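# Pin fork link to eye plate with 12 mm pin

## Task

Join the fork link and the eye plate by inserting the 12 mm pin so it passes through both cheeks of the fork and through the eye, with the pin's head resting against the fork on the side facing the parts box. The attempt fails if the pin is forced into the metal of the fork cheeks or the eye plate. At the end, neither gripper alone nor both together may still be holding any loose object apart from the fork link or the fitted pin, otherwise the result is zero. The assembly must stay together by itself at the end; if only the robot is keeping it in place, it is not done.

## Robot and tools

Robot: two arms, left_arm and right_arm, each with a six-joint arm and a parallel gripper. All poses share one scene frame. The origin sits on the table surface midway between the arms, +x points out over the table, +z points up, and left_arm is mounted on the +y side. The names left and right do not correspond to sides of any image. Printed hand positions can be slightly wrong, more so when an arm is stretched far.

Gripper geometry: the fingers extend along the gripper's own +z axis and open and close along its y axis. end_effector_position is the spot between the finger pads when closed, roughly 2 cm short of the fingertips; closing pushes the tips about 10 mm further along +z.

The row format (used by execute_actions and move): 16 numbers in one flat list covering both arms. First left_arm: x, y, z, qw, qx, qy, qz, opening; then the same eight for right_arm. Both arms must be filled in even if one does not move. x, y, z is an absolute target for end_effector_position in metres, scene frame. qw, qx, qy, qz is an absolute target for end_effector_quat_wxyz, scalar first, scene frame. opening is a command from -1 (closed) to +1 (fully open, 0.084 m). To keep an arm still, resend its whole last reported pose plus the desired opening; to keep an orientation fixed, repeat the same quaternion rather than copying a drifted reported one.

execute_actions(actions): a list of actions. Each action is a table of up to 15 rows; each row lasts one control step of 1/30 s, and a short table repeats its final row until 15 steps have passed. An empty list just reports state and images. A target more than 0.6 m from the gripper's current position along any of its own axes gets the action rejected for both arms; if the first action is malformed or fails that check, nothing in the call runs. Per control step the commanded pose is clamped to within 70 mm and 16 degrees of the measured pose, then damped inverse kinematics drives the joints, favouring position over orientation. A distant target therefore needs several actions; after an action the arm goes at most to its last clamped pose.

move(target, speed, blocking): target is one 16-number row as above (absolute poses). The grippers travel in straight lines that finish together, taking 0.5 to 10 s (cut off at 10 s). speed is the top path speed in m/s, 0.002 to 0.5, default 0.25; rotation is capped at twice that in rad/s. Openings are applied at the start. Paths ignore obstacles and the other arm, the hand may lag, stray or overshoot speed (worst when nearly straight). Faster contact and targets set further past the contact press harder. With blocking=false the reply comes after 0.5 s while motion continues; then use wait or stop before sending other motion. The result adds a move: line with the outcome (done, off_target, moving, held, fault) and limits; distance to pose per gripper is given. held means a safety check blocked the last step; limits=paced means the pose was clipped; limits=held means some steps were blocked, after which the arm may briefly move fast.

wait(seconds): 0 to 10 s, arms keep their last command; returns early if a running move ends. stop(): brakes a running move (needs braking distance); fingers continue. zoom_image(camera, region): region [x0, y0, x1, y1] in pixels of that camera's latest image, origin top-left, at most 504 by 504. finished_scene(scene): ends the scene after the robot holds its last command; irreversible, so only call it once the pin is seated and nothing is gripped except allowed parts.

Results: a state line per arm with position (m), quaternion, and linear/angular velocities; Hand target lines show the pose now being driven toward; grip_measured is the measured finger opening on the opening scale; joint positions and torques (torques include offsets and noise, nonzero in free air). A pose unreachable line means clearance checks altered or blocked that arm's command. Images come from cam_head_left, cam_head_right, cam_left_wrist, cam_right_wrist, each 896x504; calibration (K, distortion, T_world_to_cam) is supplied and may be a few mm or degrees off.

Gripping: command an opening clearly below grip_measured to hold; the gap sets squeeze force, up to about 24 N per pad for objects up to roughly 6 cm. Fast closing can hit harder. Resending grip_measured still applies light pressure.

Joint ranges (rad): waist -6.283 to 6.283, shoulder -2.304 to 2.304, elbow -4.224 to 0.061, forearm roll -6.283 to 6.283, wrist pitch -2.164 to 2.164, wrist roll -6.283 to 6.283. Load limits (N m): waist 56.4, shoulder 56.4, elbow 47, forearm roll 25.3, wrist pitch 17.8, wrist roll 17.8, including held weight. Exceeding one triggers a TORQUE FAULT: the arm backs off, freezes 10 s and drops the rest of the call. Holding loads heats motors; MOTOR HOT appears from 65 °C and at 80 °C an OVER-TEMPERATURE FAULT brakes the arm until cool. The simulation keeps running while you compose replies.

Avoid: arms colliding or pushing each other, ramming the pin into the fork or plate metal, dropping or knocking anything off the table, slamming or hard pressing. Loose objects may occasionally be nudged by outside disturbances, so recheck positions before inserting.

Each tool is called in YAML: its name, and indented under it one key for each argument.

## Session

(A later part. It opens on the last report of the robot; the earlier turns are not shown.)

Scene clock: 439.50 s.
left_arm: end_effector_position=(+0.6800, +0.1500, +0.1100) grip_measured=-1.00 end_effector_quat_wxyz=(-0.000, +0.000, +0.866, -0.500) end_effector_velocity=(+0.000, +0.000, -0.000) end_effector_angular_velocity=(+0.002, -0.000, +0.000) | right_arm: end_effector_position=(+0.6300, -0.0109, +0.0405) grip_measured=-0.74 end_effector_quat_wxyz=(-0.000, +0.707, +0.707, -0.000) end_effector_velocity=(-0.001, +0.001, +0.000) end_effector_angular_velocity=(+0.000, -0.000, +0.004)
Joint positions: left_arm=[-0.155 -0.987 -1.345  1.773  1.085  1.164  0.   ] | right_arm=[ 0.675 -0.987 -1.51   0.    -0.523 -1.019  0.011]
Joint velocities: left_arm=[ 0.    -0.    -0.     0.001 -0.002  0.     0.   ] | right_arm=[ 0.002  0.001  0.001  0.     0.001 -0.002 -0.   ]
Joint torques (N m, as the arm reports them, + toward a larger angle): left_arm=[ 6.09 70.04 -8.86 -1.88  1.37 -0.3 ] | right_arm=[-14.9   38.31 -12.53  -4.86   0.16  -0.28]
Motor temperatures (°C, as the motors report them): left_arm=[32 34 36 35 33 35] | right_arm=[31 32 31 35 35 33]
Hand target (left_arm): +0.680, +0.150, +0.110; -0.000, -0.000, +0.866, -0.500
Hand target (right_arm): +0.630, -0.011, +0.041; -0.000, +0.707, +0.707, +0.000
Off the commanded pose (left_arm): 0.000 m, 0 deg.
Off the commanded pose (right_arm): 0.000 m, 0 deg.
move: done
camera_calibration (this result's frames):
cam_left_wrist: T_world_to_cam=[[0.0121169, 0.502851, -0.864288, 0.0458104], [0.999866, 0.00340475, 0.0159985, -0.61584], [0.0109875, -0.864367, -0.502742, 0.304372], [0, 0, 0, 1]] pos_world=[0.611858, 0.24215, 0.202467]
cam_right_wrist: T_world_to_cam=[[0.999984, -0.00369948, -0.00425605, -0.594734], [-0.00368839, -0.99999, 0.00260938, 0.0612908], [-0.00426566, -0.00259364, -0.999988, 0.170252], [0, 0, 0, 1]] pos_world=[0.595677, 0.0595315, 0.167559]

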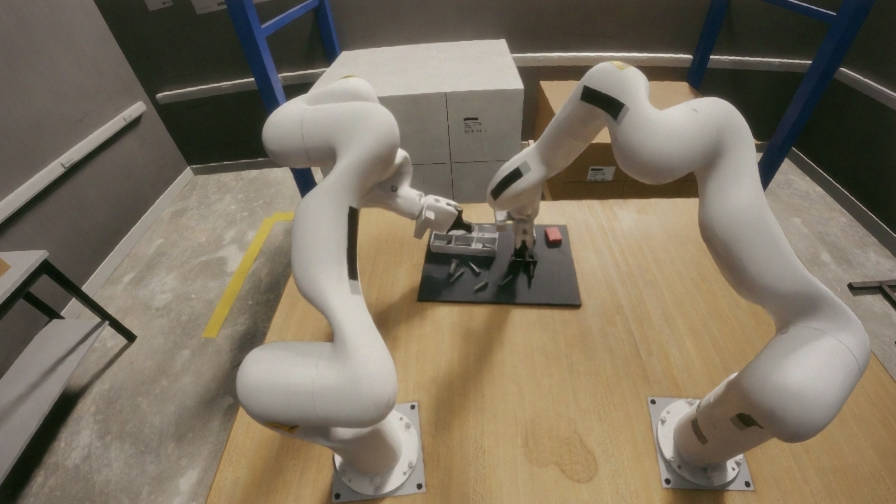

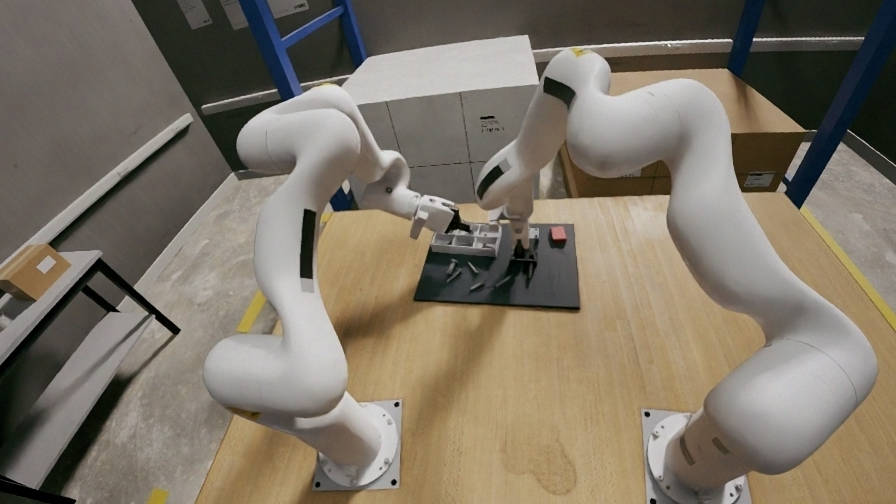

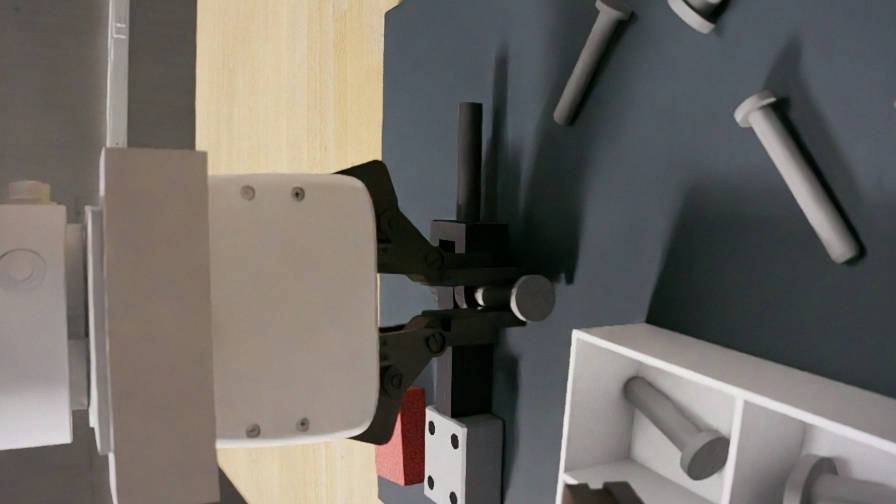

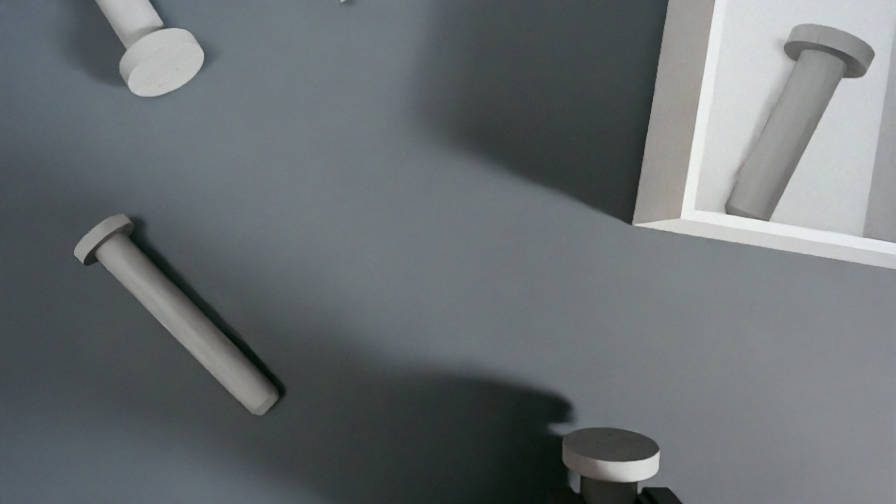

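execute_actions:
  actions:
    - [[0.68,0.15,0.11,0,0,0.866,-0.5,-1,0.630,-0.0095,0.0415,0,0.707,0.707,0,-1]]
    - [[0.68,0.15,0.11,0,0,0.866,-0.5,-1,0.630,-0.0100,0.0425,0,0.707,0.707,0,-1]]
    - [[0.68,0.15,0.11,0,0,0.866,-0.5,-1,0.630,-0.0105,0.0435,0,0.707,0.707,0,-1]]
    - [[0.68,0.15,0.11,0,0,0.866,-0.5,-1,0.630,-0.011,0.0445,0,0.707,0.707,0,-1]]
    - [[0.68,0.15,0.11,0,0,0.866,-0.5,-1,0.630,-0.0115,0.0455,0,0.707,0.707,0,-1]]

zoom_image:
  camera: "cam_left_wrist"
  region: [360,170,620,370]

Scene clock: 444.97 s.
left_arm: end_effector_position=(+0.6800, +0.1500, +0.1100) grip_measured=-1.00 end_effector_quat_wxyz=(+0.000, +0.000, +0.866, -0.500) end_effector_velocity=(+0.000, -0.000, +0.000) end_effector_angular_velocity=(+0.001, -0.001, -0.000) | right_arm: end_effector_position=(+0.6301, -0.0115, +0.0455) grip_measured=-0.75 end_effector_quat_wxyz=(+0.000, +0.707, +0.707, +0.000) end_effector_velocity=(+0.000, +0.000, +0.001) end_effector_angular_velocity=(+0.000, -0.001, -0.000)
Joint positions: left_arm=[-0.155 -0.987 -1.345  1.773  1.085  1.164  0.   ] | right_arm=[ 0.674 -0.977 -1.506 -0.    -0.529 -1.02   0.011]
Joint velocities: left_arm=[-0.001  0.     0.    -0.    -0.001 -0.     0.   ] | right_arm=[ 0.     0.    -0.001 -0.     0.     0.001  0.   ]
Joint torques (N m, as the arm reports them, + toward a larger angle): left_arm=[ 6.45 69.62 -8.77 -1.95  1.39 -0.31] | right_arm=[ -8.53  42.18 -14.21  -3.41  -0.45  -0.04]
Motor temperatures (°C, as the motors report them): left_arm=[32 34 36 35 33 35] | right_arm=[31 32 31 35 35 33]
Hand target (left_arm): +0.680, +0.150, +0.110; -0.000, -0.000, +0.866, -0.500
Hand target (right_arm): +0.630, -0.011, +0.046; -0.000, +0.707, +0.707, +0.000
Off the commanded pose (left_arm): 0.000 m, 0 deg.
Off the commanded pose (right_arm): 0.000 m, 0 deg.
camera_calibration (this result's frames):
cam_left_wrist: T_world_to_cam=[[0.0121169, 0.50285, -0.864289, 0.0458105], [0.999866, 0.00340488, 0.0159986, -0.61584], [0.0109877, -0.864367, -0.502742, 0.304372], [0, 0, 0, 1]] pos_world=[0.611859, 0.24215, 0.202467]
cam_right_wrist: T_world_to_cam=[[0.999985, -0.00370392, -0.00405017, -0.594824], [-0.00369379, -0.99999, 0.0025061, 0.0607282], [-0.00405941, -0.0024911, -0.999989, 0.175147], [0, 0, 0, 1]] pos_world=[0.595751, 0.0589607, 0.172584]

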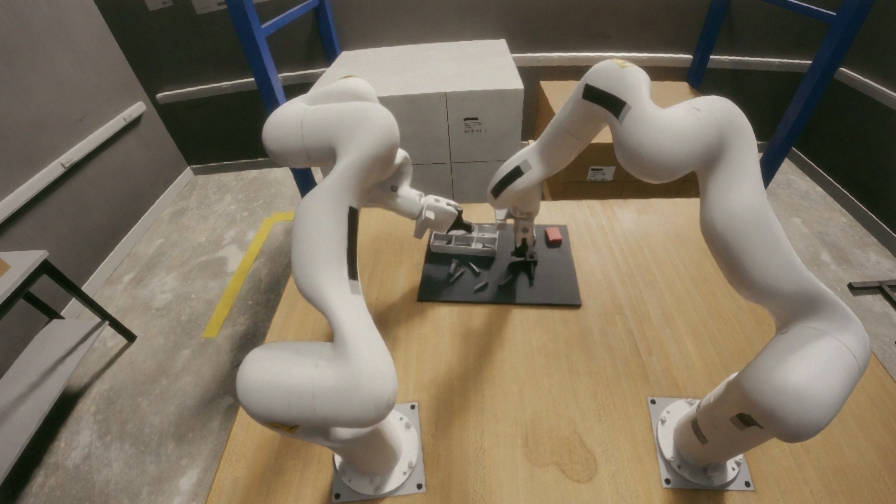

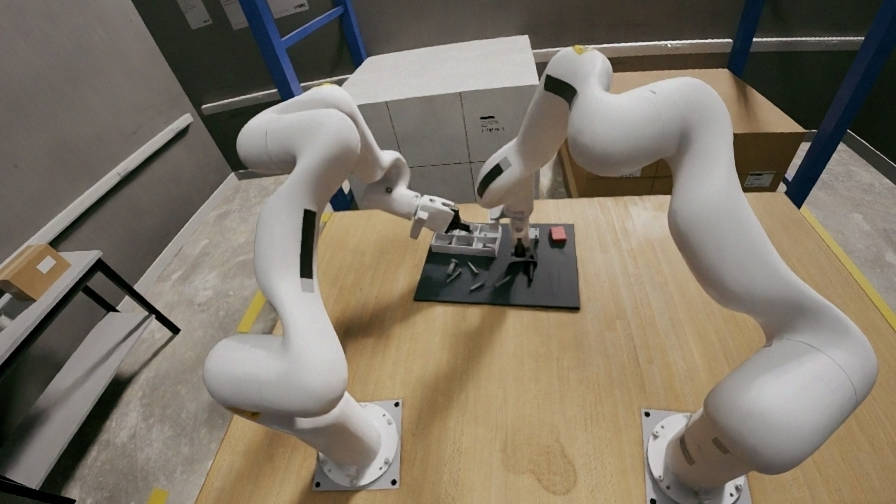

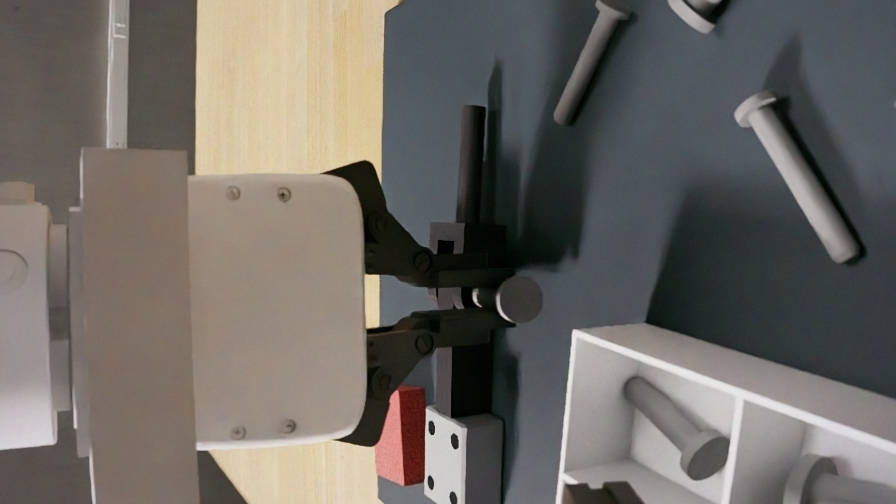

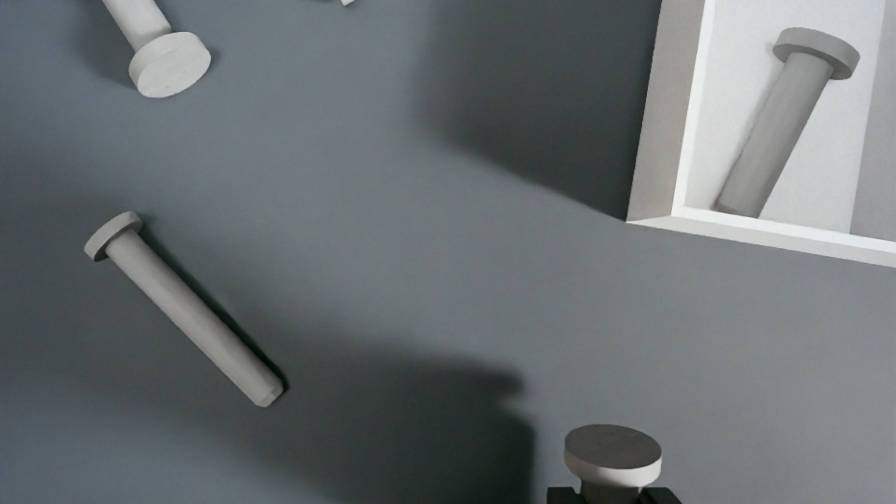

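Region (360, 170, 620, 370) of cam_left_wrist's 896x504 image, scaled by 1.938, with more detail than that image has; it fills the top 388 rows of this view, and the rest is white.

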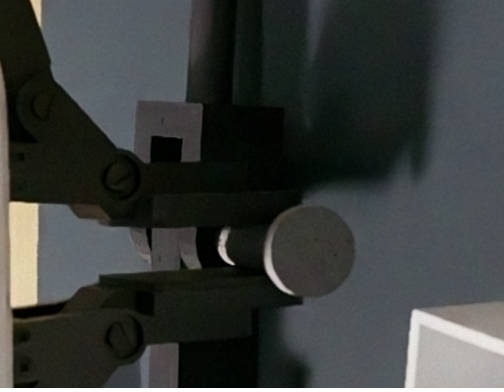

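move:
  target: [0.68,0.15,0.11,0,0,0.866,-0.5,-1,0.630,-0.015,0.046,0,0.707,0.707,0,-1]
  speed: 0.004

zoom_image:
  camera: "cam_left_wrist"
  region: [360,170,620,370]

Scene clock: 447.03 s.
left_arm: end_effector_position=(+0.6800, +0.1500, +0.1100) grip_measured=-1.00 end_effector_quat_wxyz=(-0.000, +0.000, +0.866, -0.500) end_effector_velocity=(-0.000, -0.001, +0.000) end_effector_angular_velocity=(-0.001, +0.000, -0.001) | right_arm: end_effector_position=(+0.6302, -0.0143, +0.0464) grip_measured=-0.75 end_effector_quat_wxyz=(+0.000, +0.707, +0.707, +0.001) end_effector_velocity=(-0.001, -0.000, -0.001) end_effector_angular_velocity=(+0.000, +0.001, -0.001)
Joint positions: left_arm=[-0.155 -0.987 -1.345  1.773  1.085  1.164  0.   ] | right_arm=[ 0.671 -0.973 -1.499  0.    -0.526 -1.024  0.011]
Joint velocities: left_arm=[-0.001  0.    -0.    -0.001  0.001 -0.     0.   ] | right_arm=[0.    0.    0.003 0.001 0.002 0.    0.   ]
Joint torques (N m, as the arm reports them, + toward a larger angle): left_arm=[ 6.38 69.72 -8.51 -1.71  1.34 -0.29] | right_arm=[-14.78  37.81 -11.06  -4.54  -0.5   -0.38]
Motor temperatures (°C, as the motors report them): left_arm=[32 34 36 35 33 35] | right_arm=[31 32 31 35 35 33]
Hand target (left_arm): +0.680, +0.150, +0.110; +0.000, +0.000, +0.866, -0.500
Hand target (right_arm): +0.630, -0.015, +0.046; -0.000, +0.707, +0.707, +0.000
Off the commanded pose (left_arm): 0.000 m, 0 deg.
Off the commanded pose (right_arm): 0.001 m, 0 deg.
move: done
camera_calibration (this result's frames):
cam_left_wrist: T_world_to_cam=[[0.0121169, 0.502851, -0.864288, 0.0458104], [0.999866, 0.00340465, 0.0159985, -0.61584], [0.0109874, -0.864367, -0.502742, 0.304372], [0, 0, 0, 1]] pos_world=[0.611858, 0.24215, 0.202467]
cam_right_wrist: T_world_to_cam=[[0.999989, -0.00340355, -0.00308838, -0.595013], [-0.00339839, -0.999993, 0.0016746, 0.057819], [-0.00309406, -0.00166409, -0.999994, 0.175405], [0, 0, 0, 1]] pos_world=[0.595746, 0.0560853, 0.173469]

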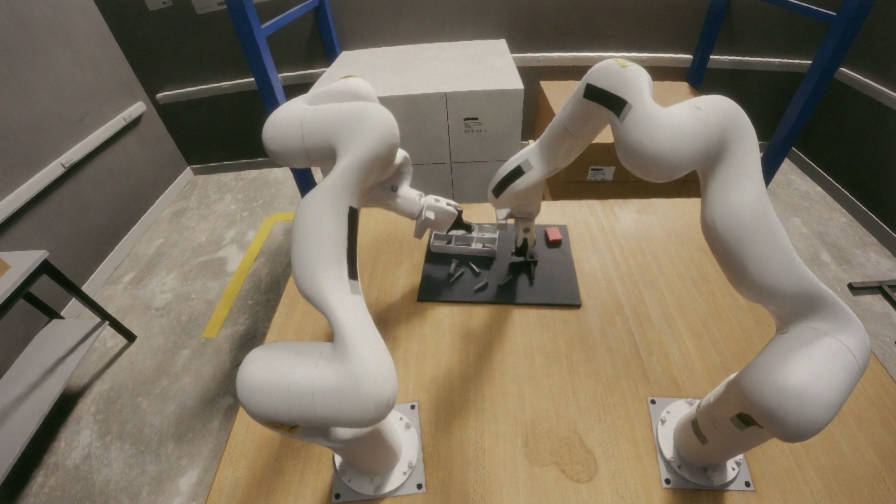

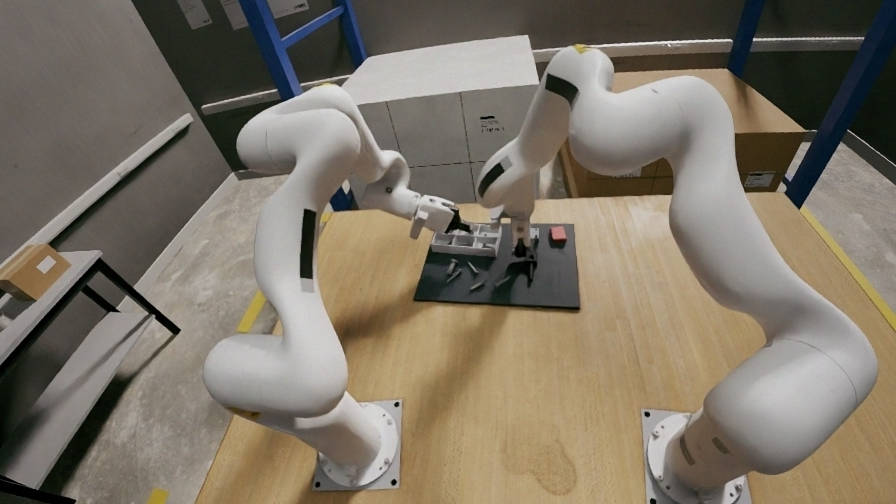

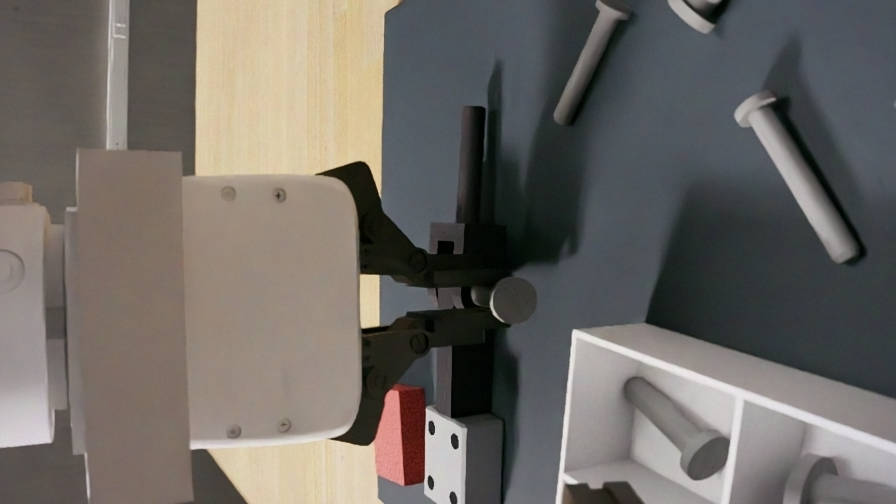

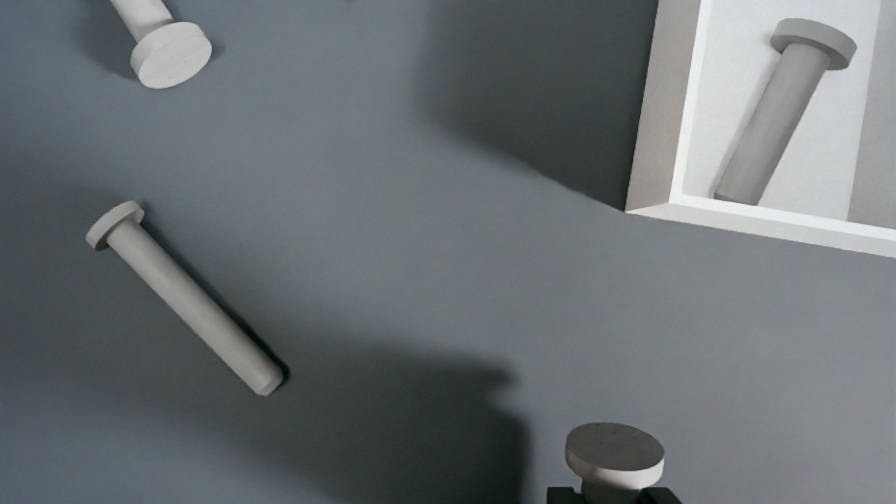

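Region (360, 170, 620, 370) of cam_left_wrist's 896x504 image, scaled by 1.938, with more detail than that image has; it fills the top 388 rows of this view, and the rest is white.

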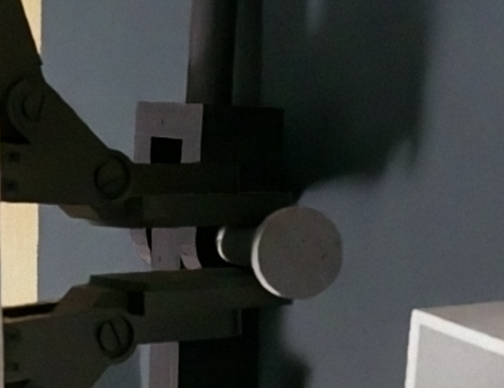

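execute_actions:
  actions:
    - [[0.68,0.15,0.11,0,0,0.866,-0.5,-1,0.630,-0.0135,0.046,0,0.707,0.707,0,-0.62]]
    - [[0.68,0.15,0.11,0,0,0.866,-0.5,-1,0.630,-0.009,0.046,0,0.707,0.707,0,-0.62]]
    - [[0.68,0.15,0.11,0,0,0.866,-0.5,-1,0.630,-0.005,0.046,0,0.707,0.707,0,-0.62]]
    - [[0.68,0.15,0.11,0,0,0.866,-0.5,-1,0.630,-0.005,0.046,0,0.707,0.707,0,-1]]
    - [[0.68,0.15,0.11,0,0,0.866,-0.5,-1,0.630,-0.005,0.046,0,0.707,0.707,0,-1]]

move:
  target: [0.68,0.15,0.11,0,0,0.866,-0.5,-1,0.630,-0.014,0.046,0,0.707,0.707,0,-1]
  speed: 0.004

zoom_image:
  camera: "cam_left_wrist"
  region: [360,170,620,370]

Scene clock: 451.30 s.
left_arm: end_effector_position=(+0.6800, +0.1500, +0.1100) grip_measured=-1.00 end_effector_quat_wxyz=(-0.000, -0.000, +0.866, -0.500) end_effector_velocity=(-0.001, -0.000, -0.000) end_effector_angular_velocity=(-0.001, +0.001, -0.002) | right_arm: end_effector_position=(+0.6300, -0.0050, +0.0460) grip_measured=-1.00 end_effector_quat_wxyz=(+0.000, +0.707, +0.707, +0.000) end_effector_velocity=(+0.000, -0.001, -0.001) end_effector_angular_velocity=(-0.001, +0.001, -0.001)
Joint positions: left_arm=[-0.155 -0.987 -1.345  1.773  1.085  1.164  0.   ] | right_arm=[ 0.683 -0.983 -1.519  0.    -0.536 -1.011  0.   ]
Joint velocities: left_arm=[-0.001 -0.001 -0.     0.001  0.001  0.     0.   ] | right_arm=[-0.002 -0.001  0.    -0.001 -0.     0.     0.   ]
Joint torques (N m, as the arm reports them, + toward a larger angle): left_arm=[ 6.56 69.22 -8.25 -1.48  1.36 -0.33] | right_arm=[  2.26  42.4  -13.65  -1.01   0.18  -0.19]
Motor temperatures (°C, as the motors report them): left_arm=[32 34 36 35 33 35] | right_arm=[31 32 31 35 35 33]
Hand target (left_arm): +0.680, +0.150, +0.110; +0.000, +0.000, +0.866, -0.500
Hand target (right_arm): +0.630, -0.005, +0.046; +0.000, +0.707, +0.707, -0.000
Off the commanded pose (left_arm): 0.000 m, 0 deg.
Off the commanded pose (right_arm): 0.000 m, 0 deg.
camera_calibration (this result's frames):
cam_left_wrist: T_world_to_cam=[[0.0121167, 0.50285, -0.864289, 0.0458106], [0.999866, 0.00340488, 0.0159984, -0.61584], [0.0109876, -0.864367, -0.502742, 0.304372], [0, 0, 0, 1]] pos_world=[0.611859, 0.24215, 0.202467]
cam_right_wrist: T_world_to_cam=[[0.999984, -0.00370068, -0.00420577, -0.594712], [-0.00368986, -0.99999, 0.00257936, 0.0672203], [-0.00421527, -0.0025638, -0.999988, 0.175734], [0, 0, 0, 1]] pos_world=[0.595692, 0.0654694, 0.173057]

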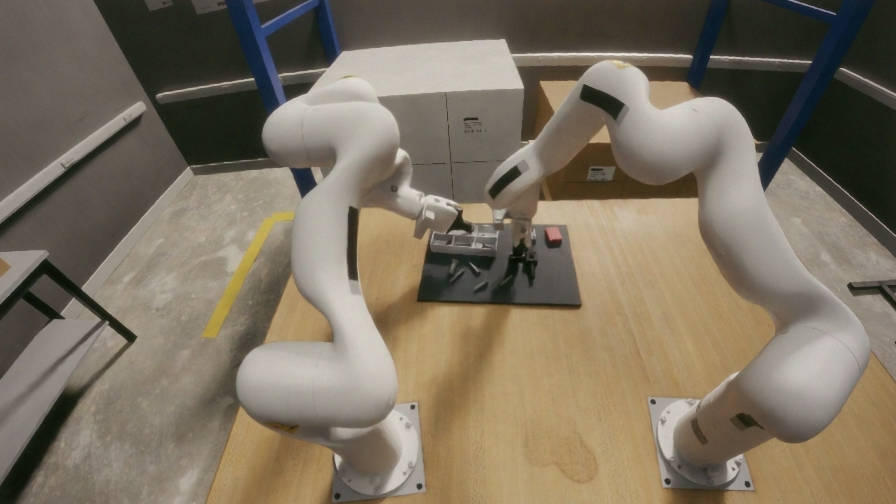

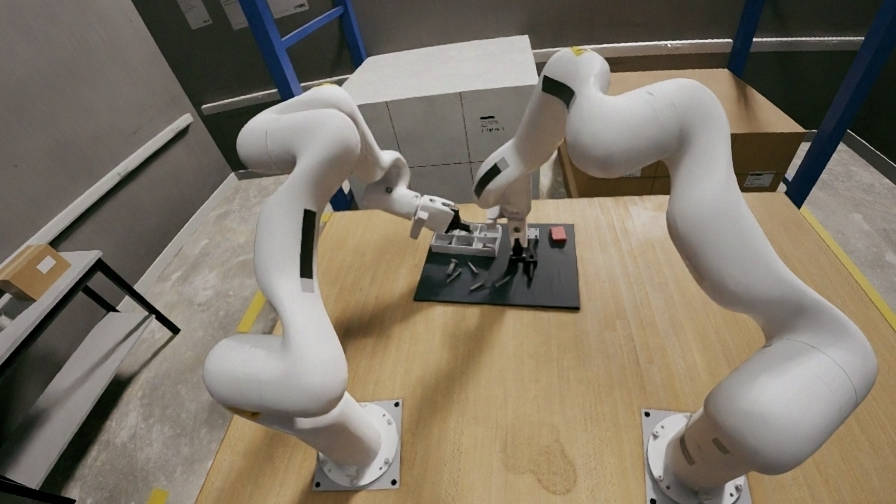

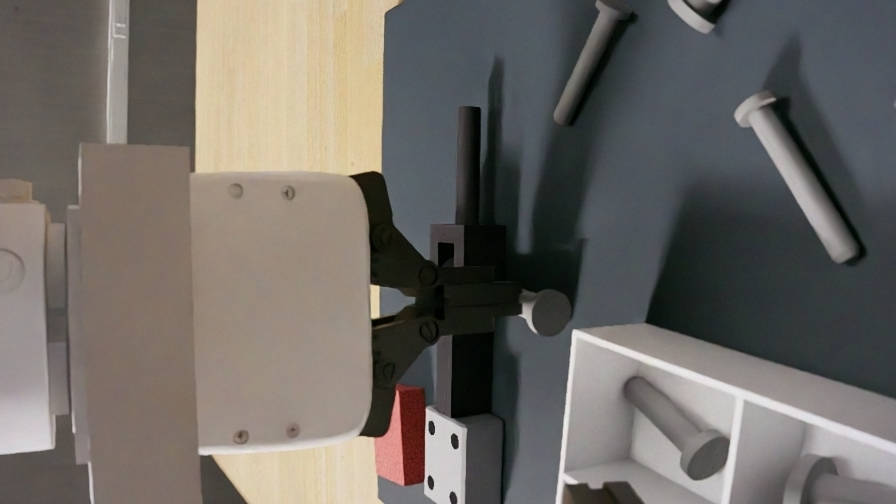

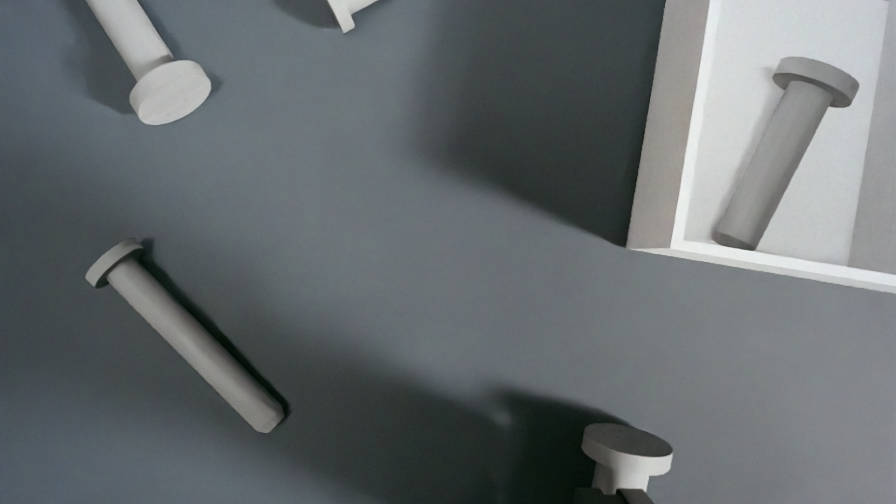

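Scene clock: 453.77 s.
left_arm: end_effector_position=(+0.6800, +0.1500, +0.1100) grip_measured=-1.00 end_effector_quat_wxyz=(-0.000, -0.000, +0.866, -0.500) end_effector_velocity=(-0.000, -0.001, +0.000) end_effector_angular_velocity=(+0.001, -0.001, -0.003) | right_arm: end_effector_position=(+0.6300, -0.0139, +0.0460) grip_measured=-1.00 end_effector_quat_wxyz=(-0.000, +0.707, +0.707, +0.000) end_effector_velocity=(+0.000, +0.000, +0.000) end_effector_angular_velocity=(+0.001, -0.001, +0.000)
Joint positions: left_arm=[-0.155 -0.987 -1.345  1.773  1.085  1.164  0.   ] | right_arm=[ 0.671 -0.974 -1.501  0.    -0.527 -1.023  0.   ]
Joint velocities: left_arm=[-0.001  0.001 -0.     0.001 -0.     0.     0.   ] | right_arm=[-0.     0.001  0.001  0.001  0.001 -0.001  0.   ]
Joint torques (N m, as the arm reports them, + toward a larger angle): left_arm=[ 6.78 69.7  -8.32 -1.7   1.34 -0.35] | right_arm=[  0.85  44.08 -12.81  -0.82   0.44  -0.16]
Motor temperatures (°C, as the motors report them): left_arm=[32 34 36 35 33 35] | right_arm=[31 32 31 35 35 33]
Hand target (left_arm): +0.680, +0.150, +0.110; -0.000, -0.000, +0.866, -0.500
Hand target (right_arm): +0.630, -0.014, +0.046; -0.000, +0.707, +0.707, +0.000
Off the commanded pose (left_arm): 0.000 m, 0 deg.
Off the commanded pose (right_arm): 0.000 m, 0 deg.
move: done
camera_calibration (this result's frames):
cam_left_wrist: T_world_to_cam=[[0.0121168, 0.502851, -0.864288, 0.0458104], [0.999866, 0.00340487, 0.0159985, -0.61584], [0.0109877, -0.864367, -0.502742, 0.304372], [0, 0, 0, 1]] pos_world=[0.611859, 0.24215, 0.202467]
cam_right_wrist: T_world_to_cam=[[0.999984, -0.00371421, -0.00421037, -0.594734], [-0.00370342, -0.99999, 0.00256761, 0.0583032], [-0.00421986, -0.00255197, -0.999988, 0.175733], [0, 0, 0, 1]] pos_world=[0.595683, 0.0565421, 0.173078]

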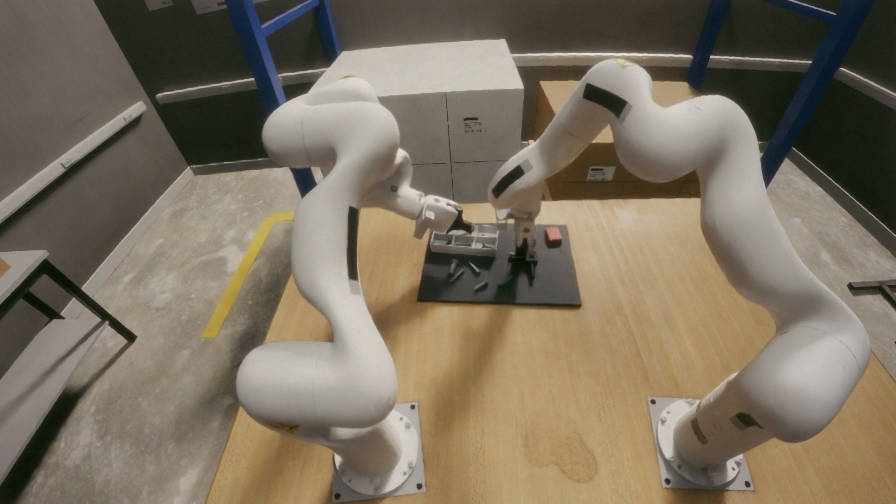

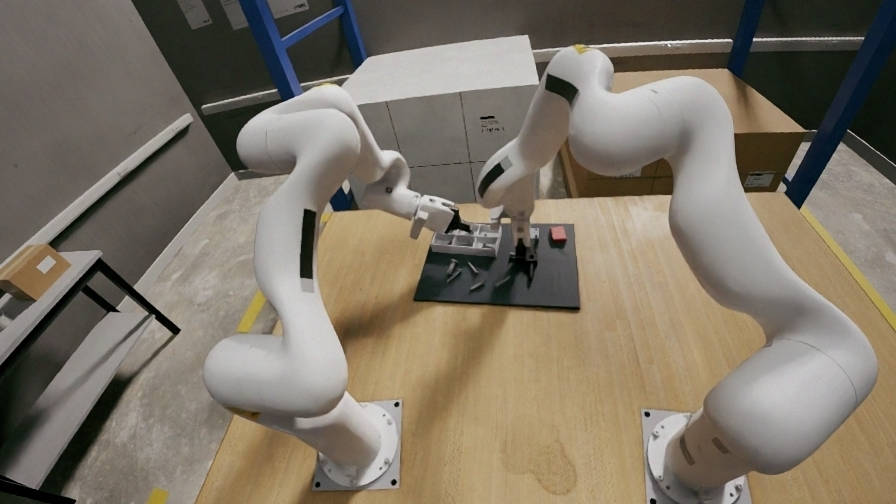

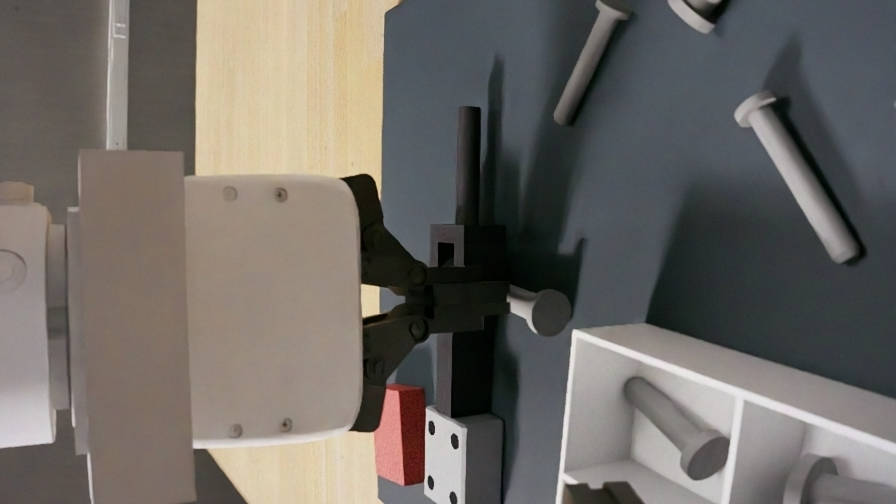

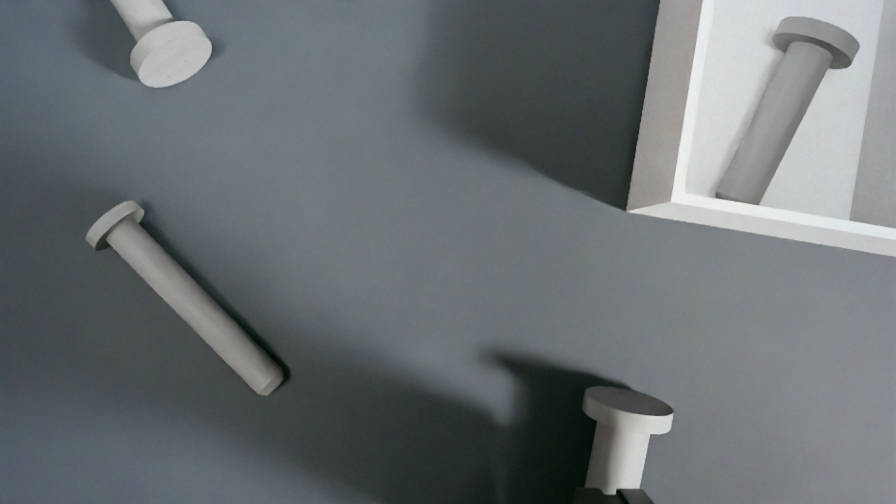

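Region (360, 170, 620, 370) of cam_left_wrist's 896x504 image, scaled by 1.938, with more detail than that image has; it fills the top 388 rows of this view, and the rest is white.

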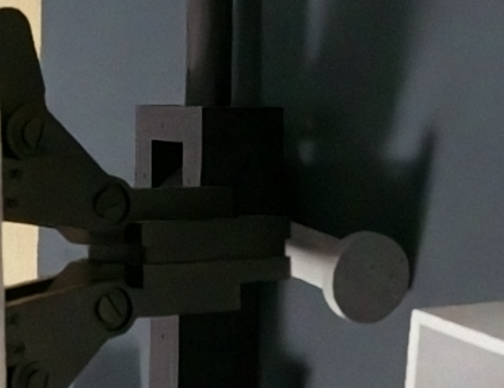

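move:
  target: [0.68,0.15,0.11,0,0,0.866,-0.5,-1,0.630,-0.004,0.075,0,0.707,0.707,0,-0.3]
  speed: 0.03

zoom_image:
  camera: "cam_left_wrist"
  region: [400,200,620,370]

Scene clock: 456.77 s.
left_arm: end_effector_position=(+0.6800, +0.1500, +0.1100) grip_measured=-1.00 end_effector_quat_wxyz=(-0.000, -0.000, +0.866, -0.500) end_effector_velocity=(+0.000, +0.000, -0.000) end_effector_angular_velocity=(+0.001, +0.000, +0.000) | right_arm: end_effector_position=(+0.6301, -0.0040, +0.0748) grip_measured=-0.32 end_effector_quat_wxyz=(-0.000, +0.707, +0.707, -0.000) end_effector_velocity=(-0.001, -0.000, +0.001) end_effector_angular_velocity=(-0.002, +0.002, +0.000)
Joint positions: left_arm=[-0.155 -0.987 -1.345  1.773  1.085  1.164  0.   ] | right_arm=[ 0.684 -0.937 -1.512  0.    -0.575 -1.01   0.03 ]
Joint velocities: left_arm=[ 0.    -0.    -0.     0.001 -0.001  0.     0.   ] | right_arm=[ 0.001  0.002  0.001 -0.001 -0.003  0.001 -0.   ]
Joint torques (N m, as the arm reports them, + toward a larger angle): left_arm=[ 7.79 69.67 -8.72 -1.43  1.3  -0.45] | right_arm=[ -1.43  42.16 -13.41  -1.66   0.4   -0.39]
Motor temperatures (°C, as the motors report them): left_arm=[32 34 36 35 33 35] | right_arm=[31 32 31 35 35 33]
Hand target (left_arm): +0.680, +0.150, +0.110; +0.000, +0.000, +0.866, -0.500
Hand target (right_arm): +0.630, -0.004, +0.075; -0.000, +0.707, +0.707, -0.000
Off the commanded pose (left_arm): 0.000 m, 0 deg.
Off the commanded pose (right_arm): 0.000 m, 0 deg.
move: done
camera_calibration (this result's frames):
cam_left_wrist: T_world_to_cam=[[0.0121166, 0.502851, -0.864288, 0.0458105], [0.999866, 0.00340485, 0.0159983, -0.61584], [0.0109875, -0.864367, -0.502742, 0.304372], [0, 0, 0, 1]] pos_world=[0.611858, 0.24215, 0.202467]
cam_right_wrist: T_world_to_cam=[[0.999984, -0.00367002, -0.00431041, -0.594655], [-0.00365882, -0.99999, 0.00260366, 0.0681109], [-0.00431992, -0.00258784, -0.999987, 0.20457], [0, 0, 0, 1]] pos_world=[0.595779, 0.0664572, 0.201827]

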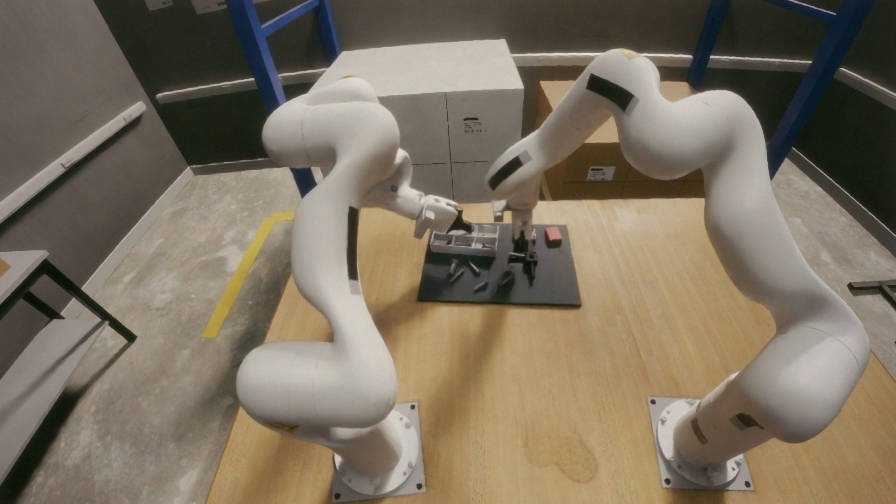

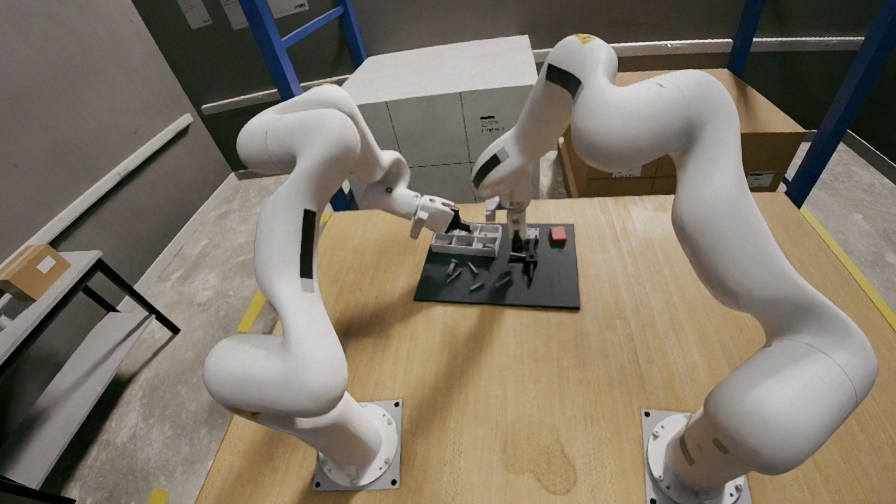

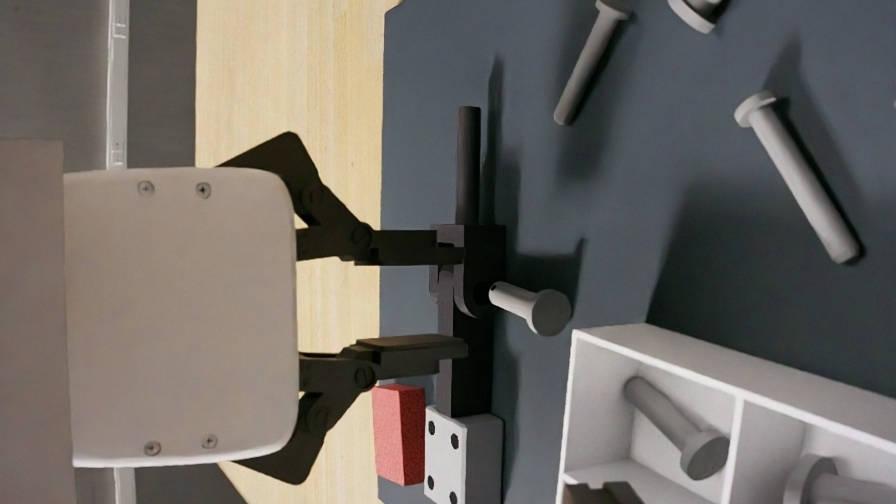

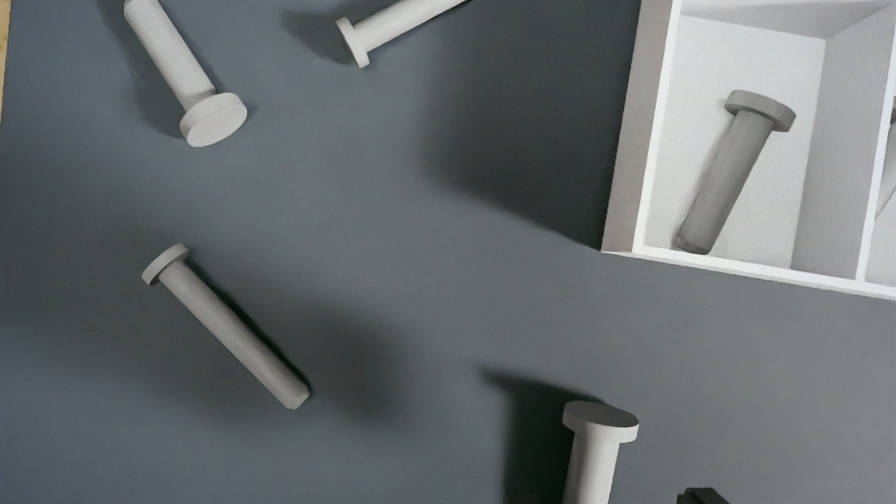

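Region (400, 200, 620, 370) of cam_left_wrist's 896x504 image, scaled by 2.291, with more detail than that image has; it fills the top 389 rows of this view, and the rest is white.

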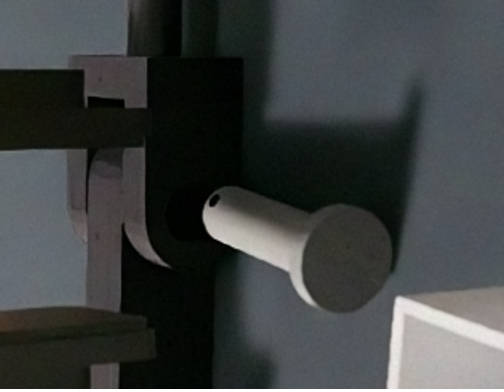

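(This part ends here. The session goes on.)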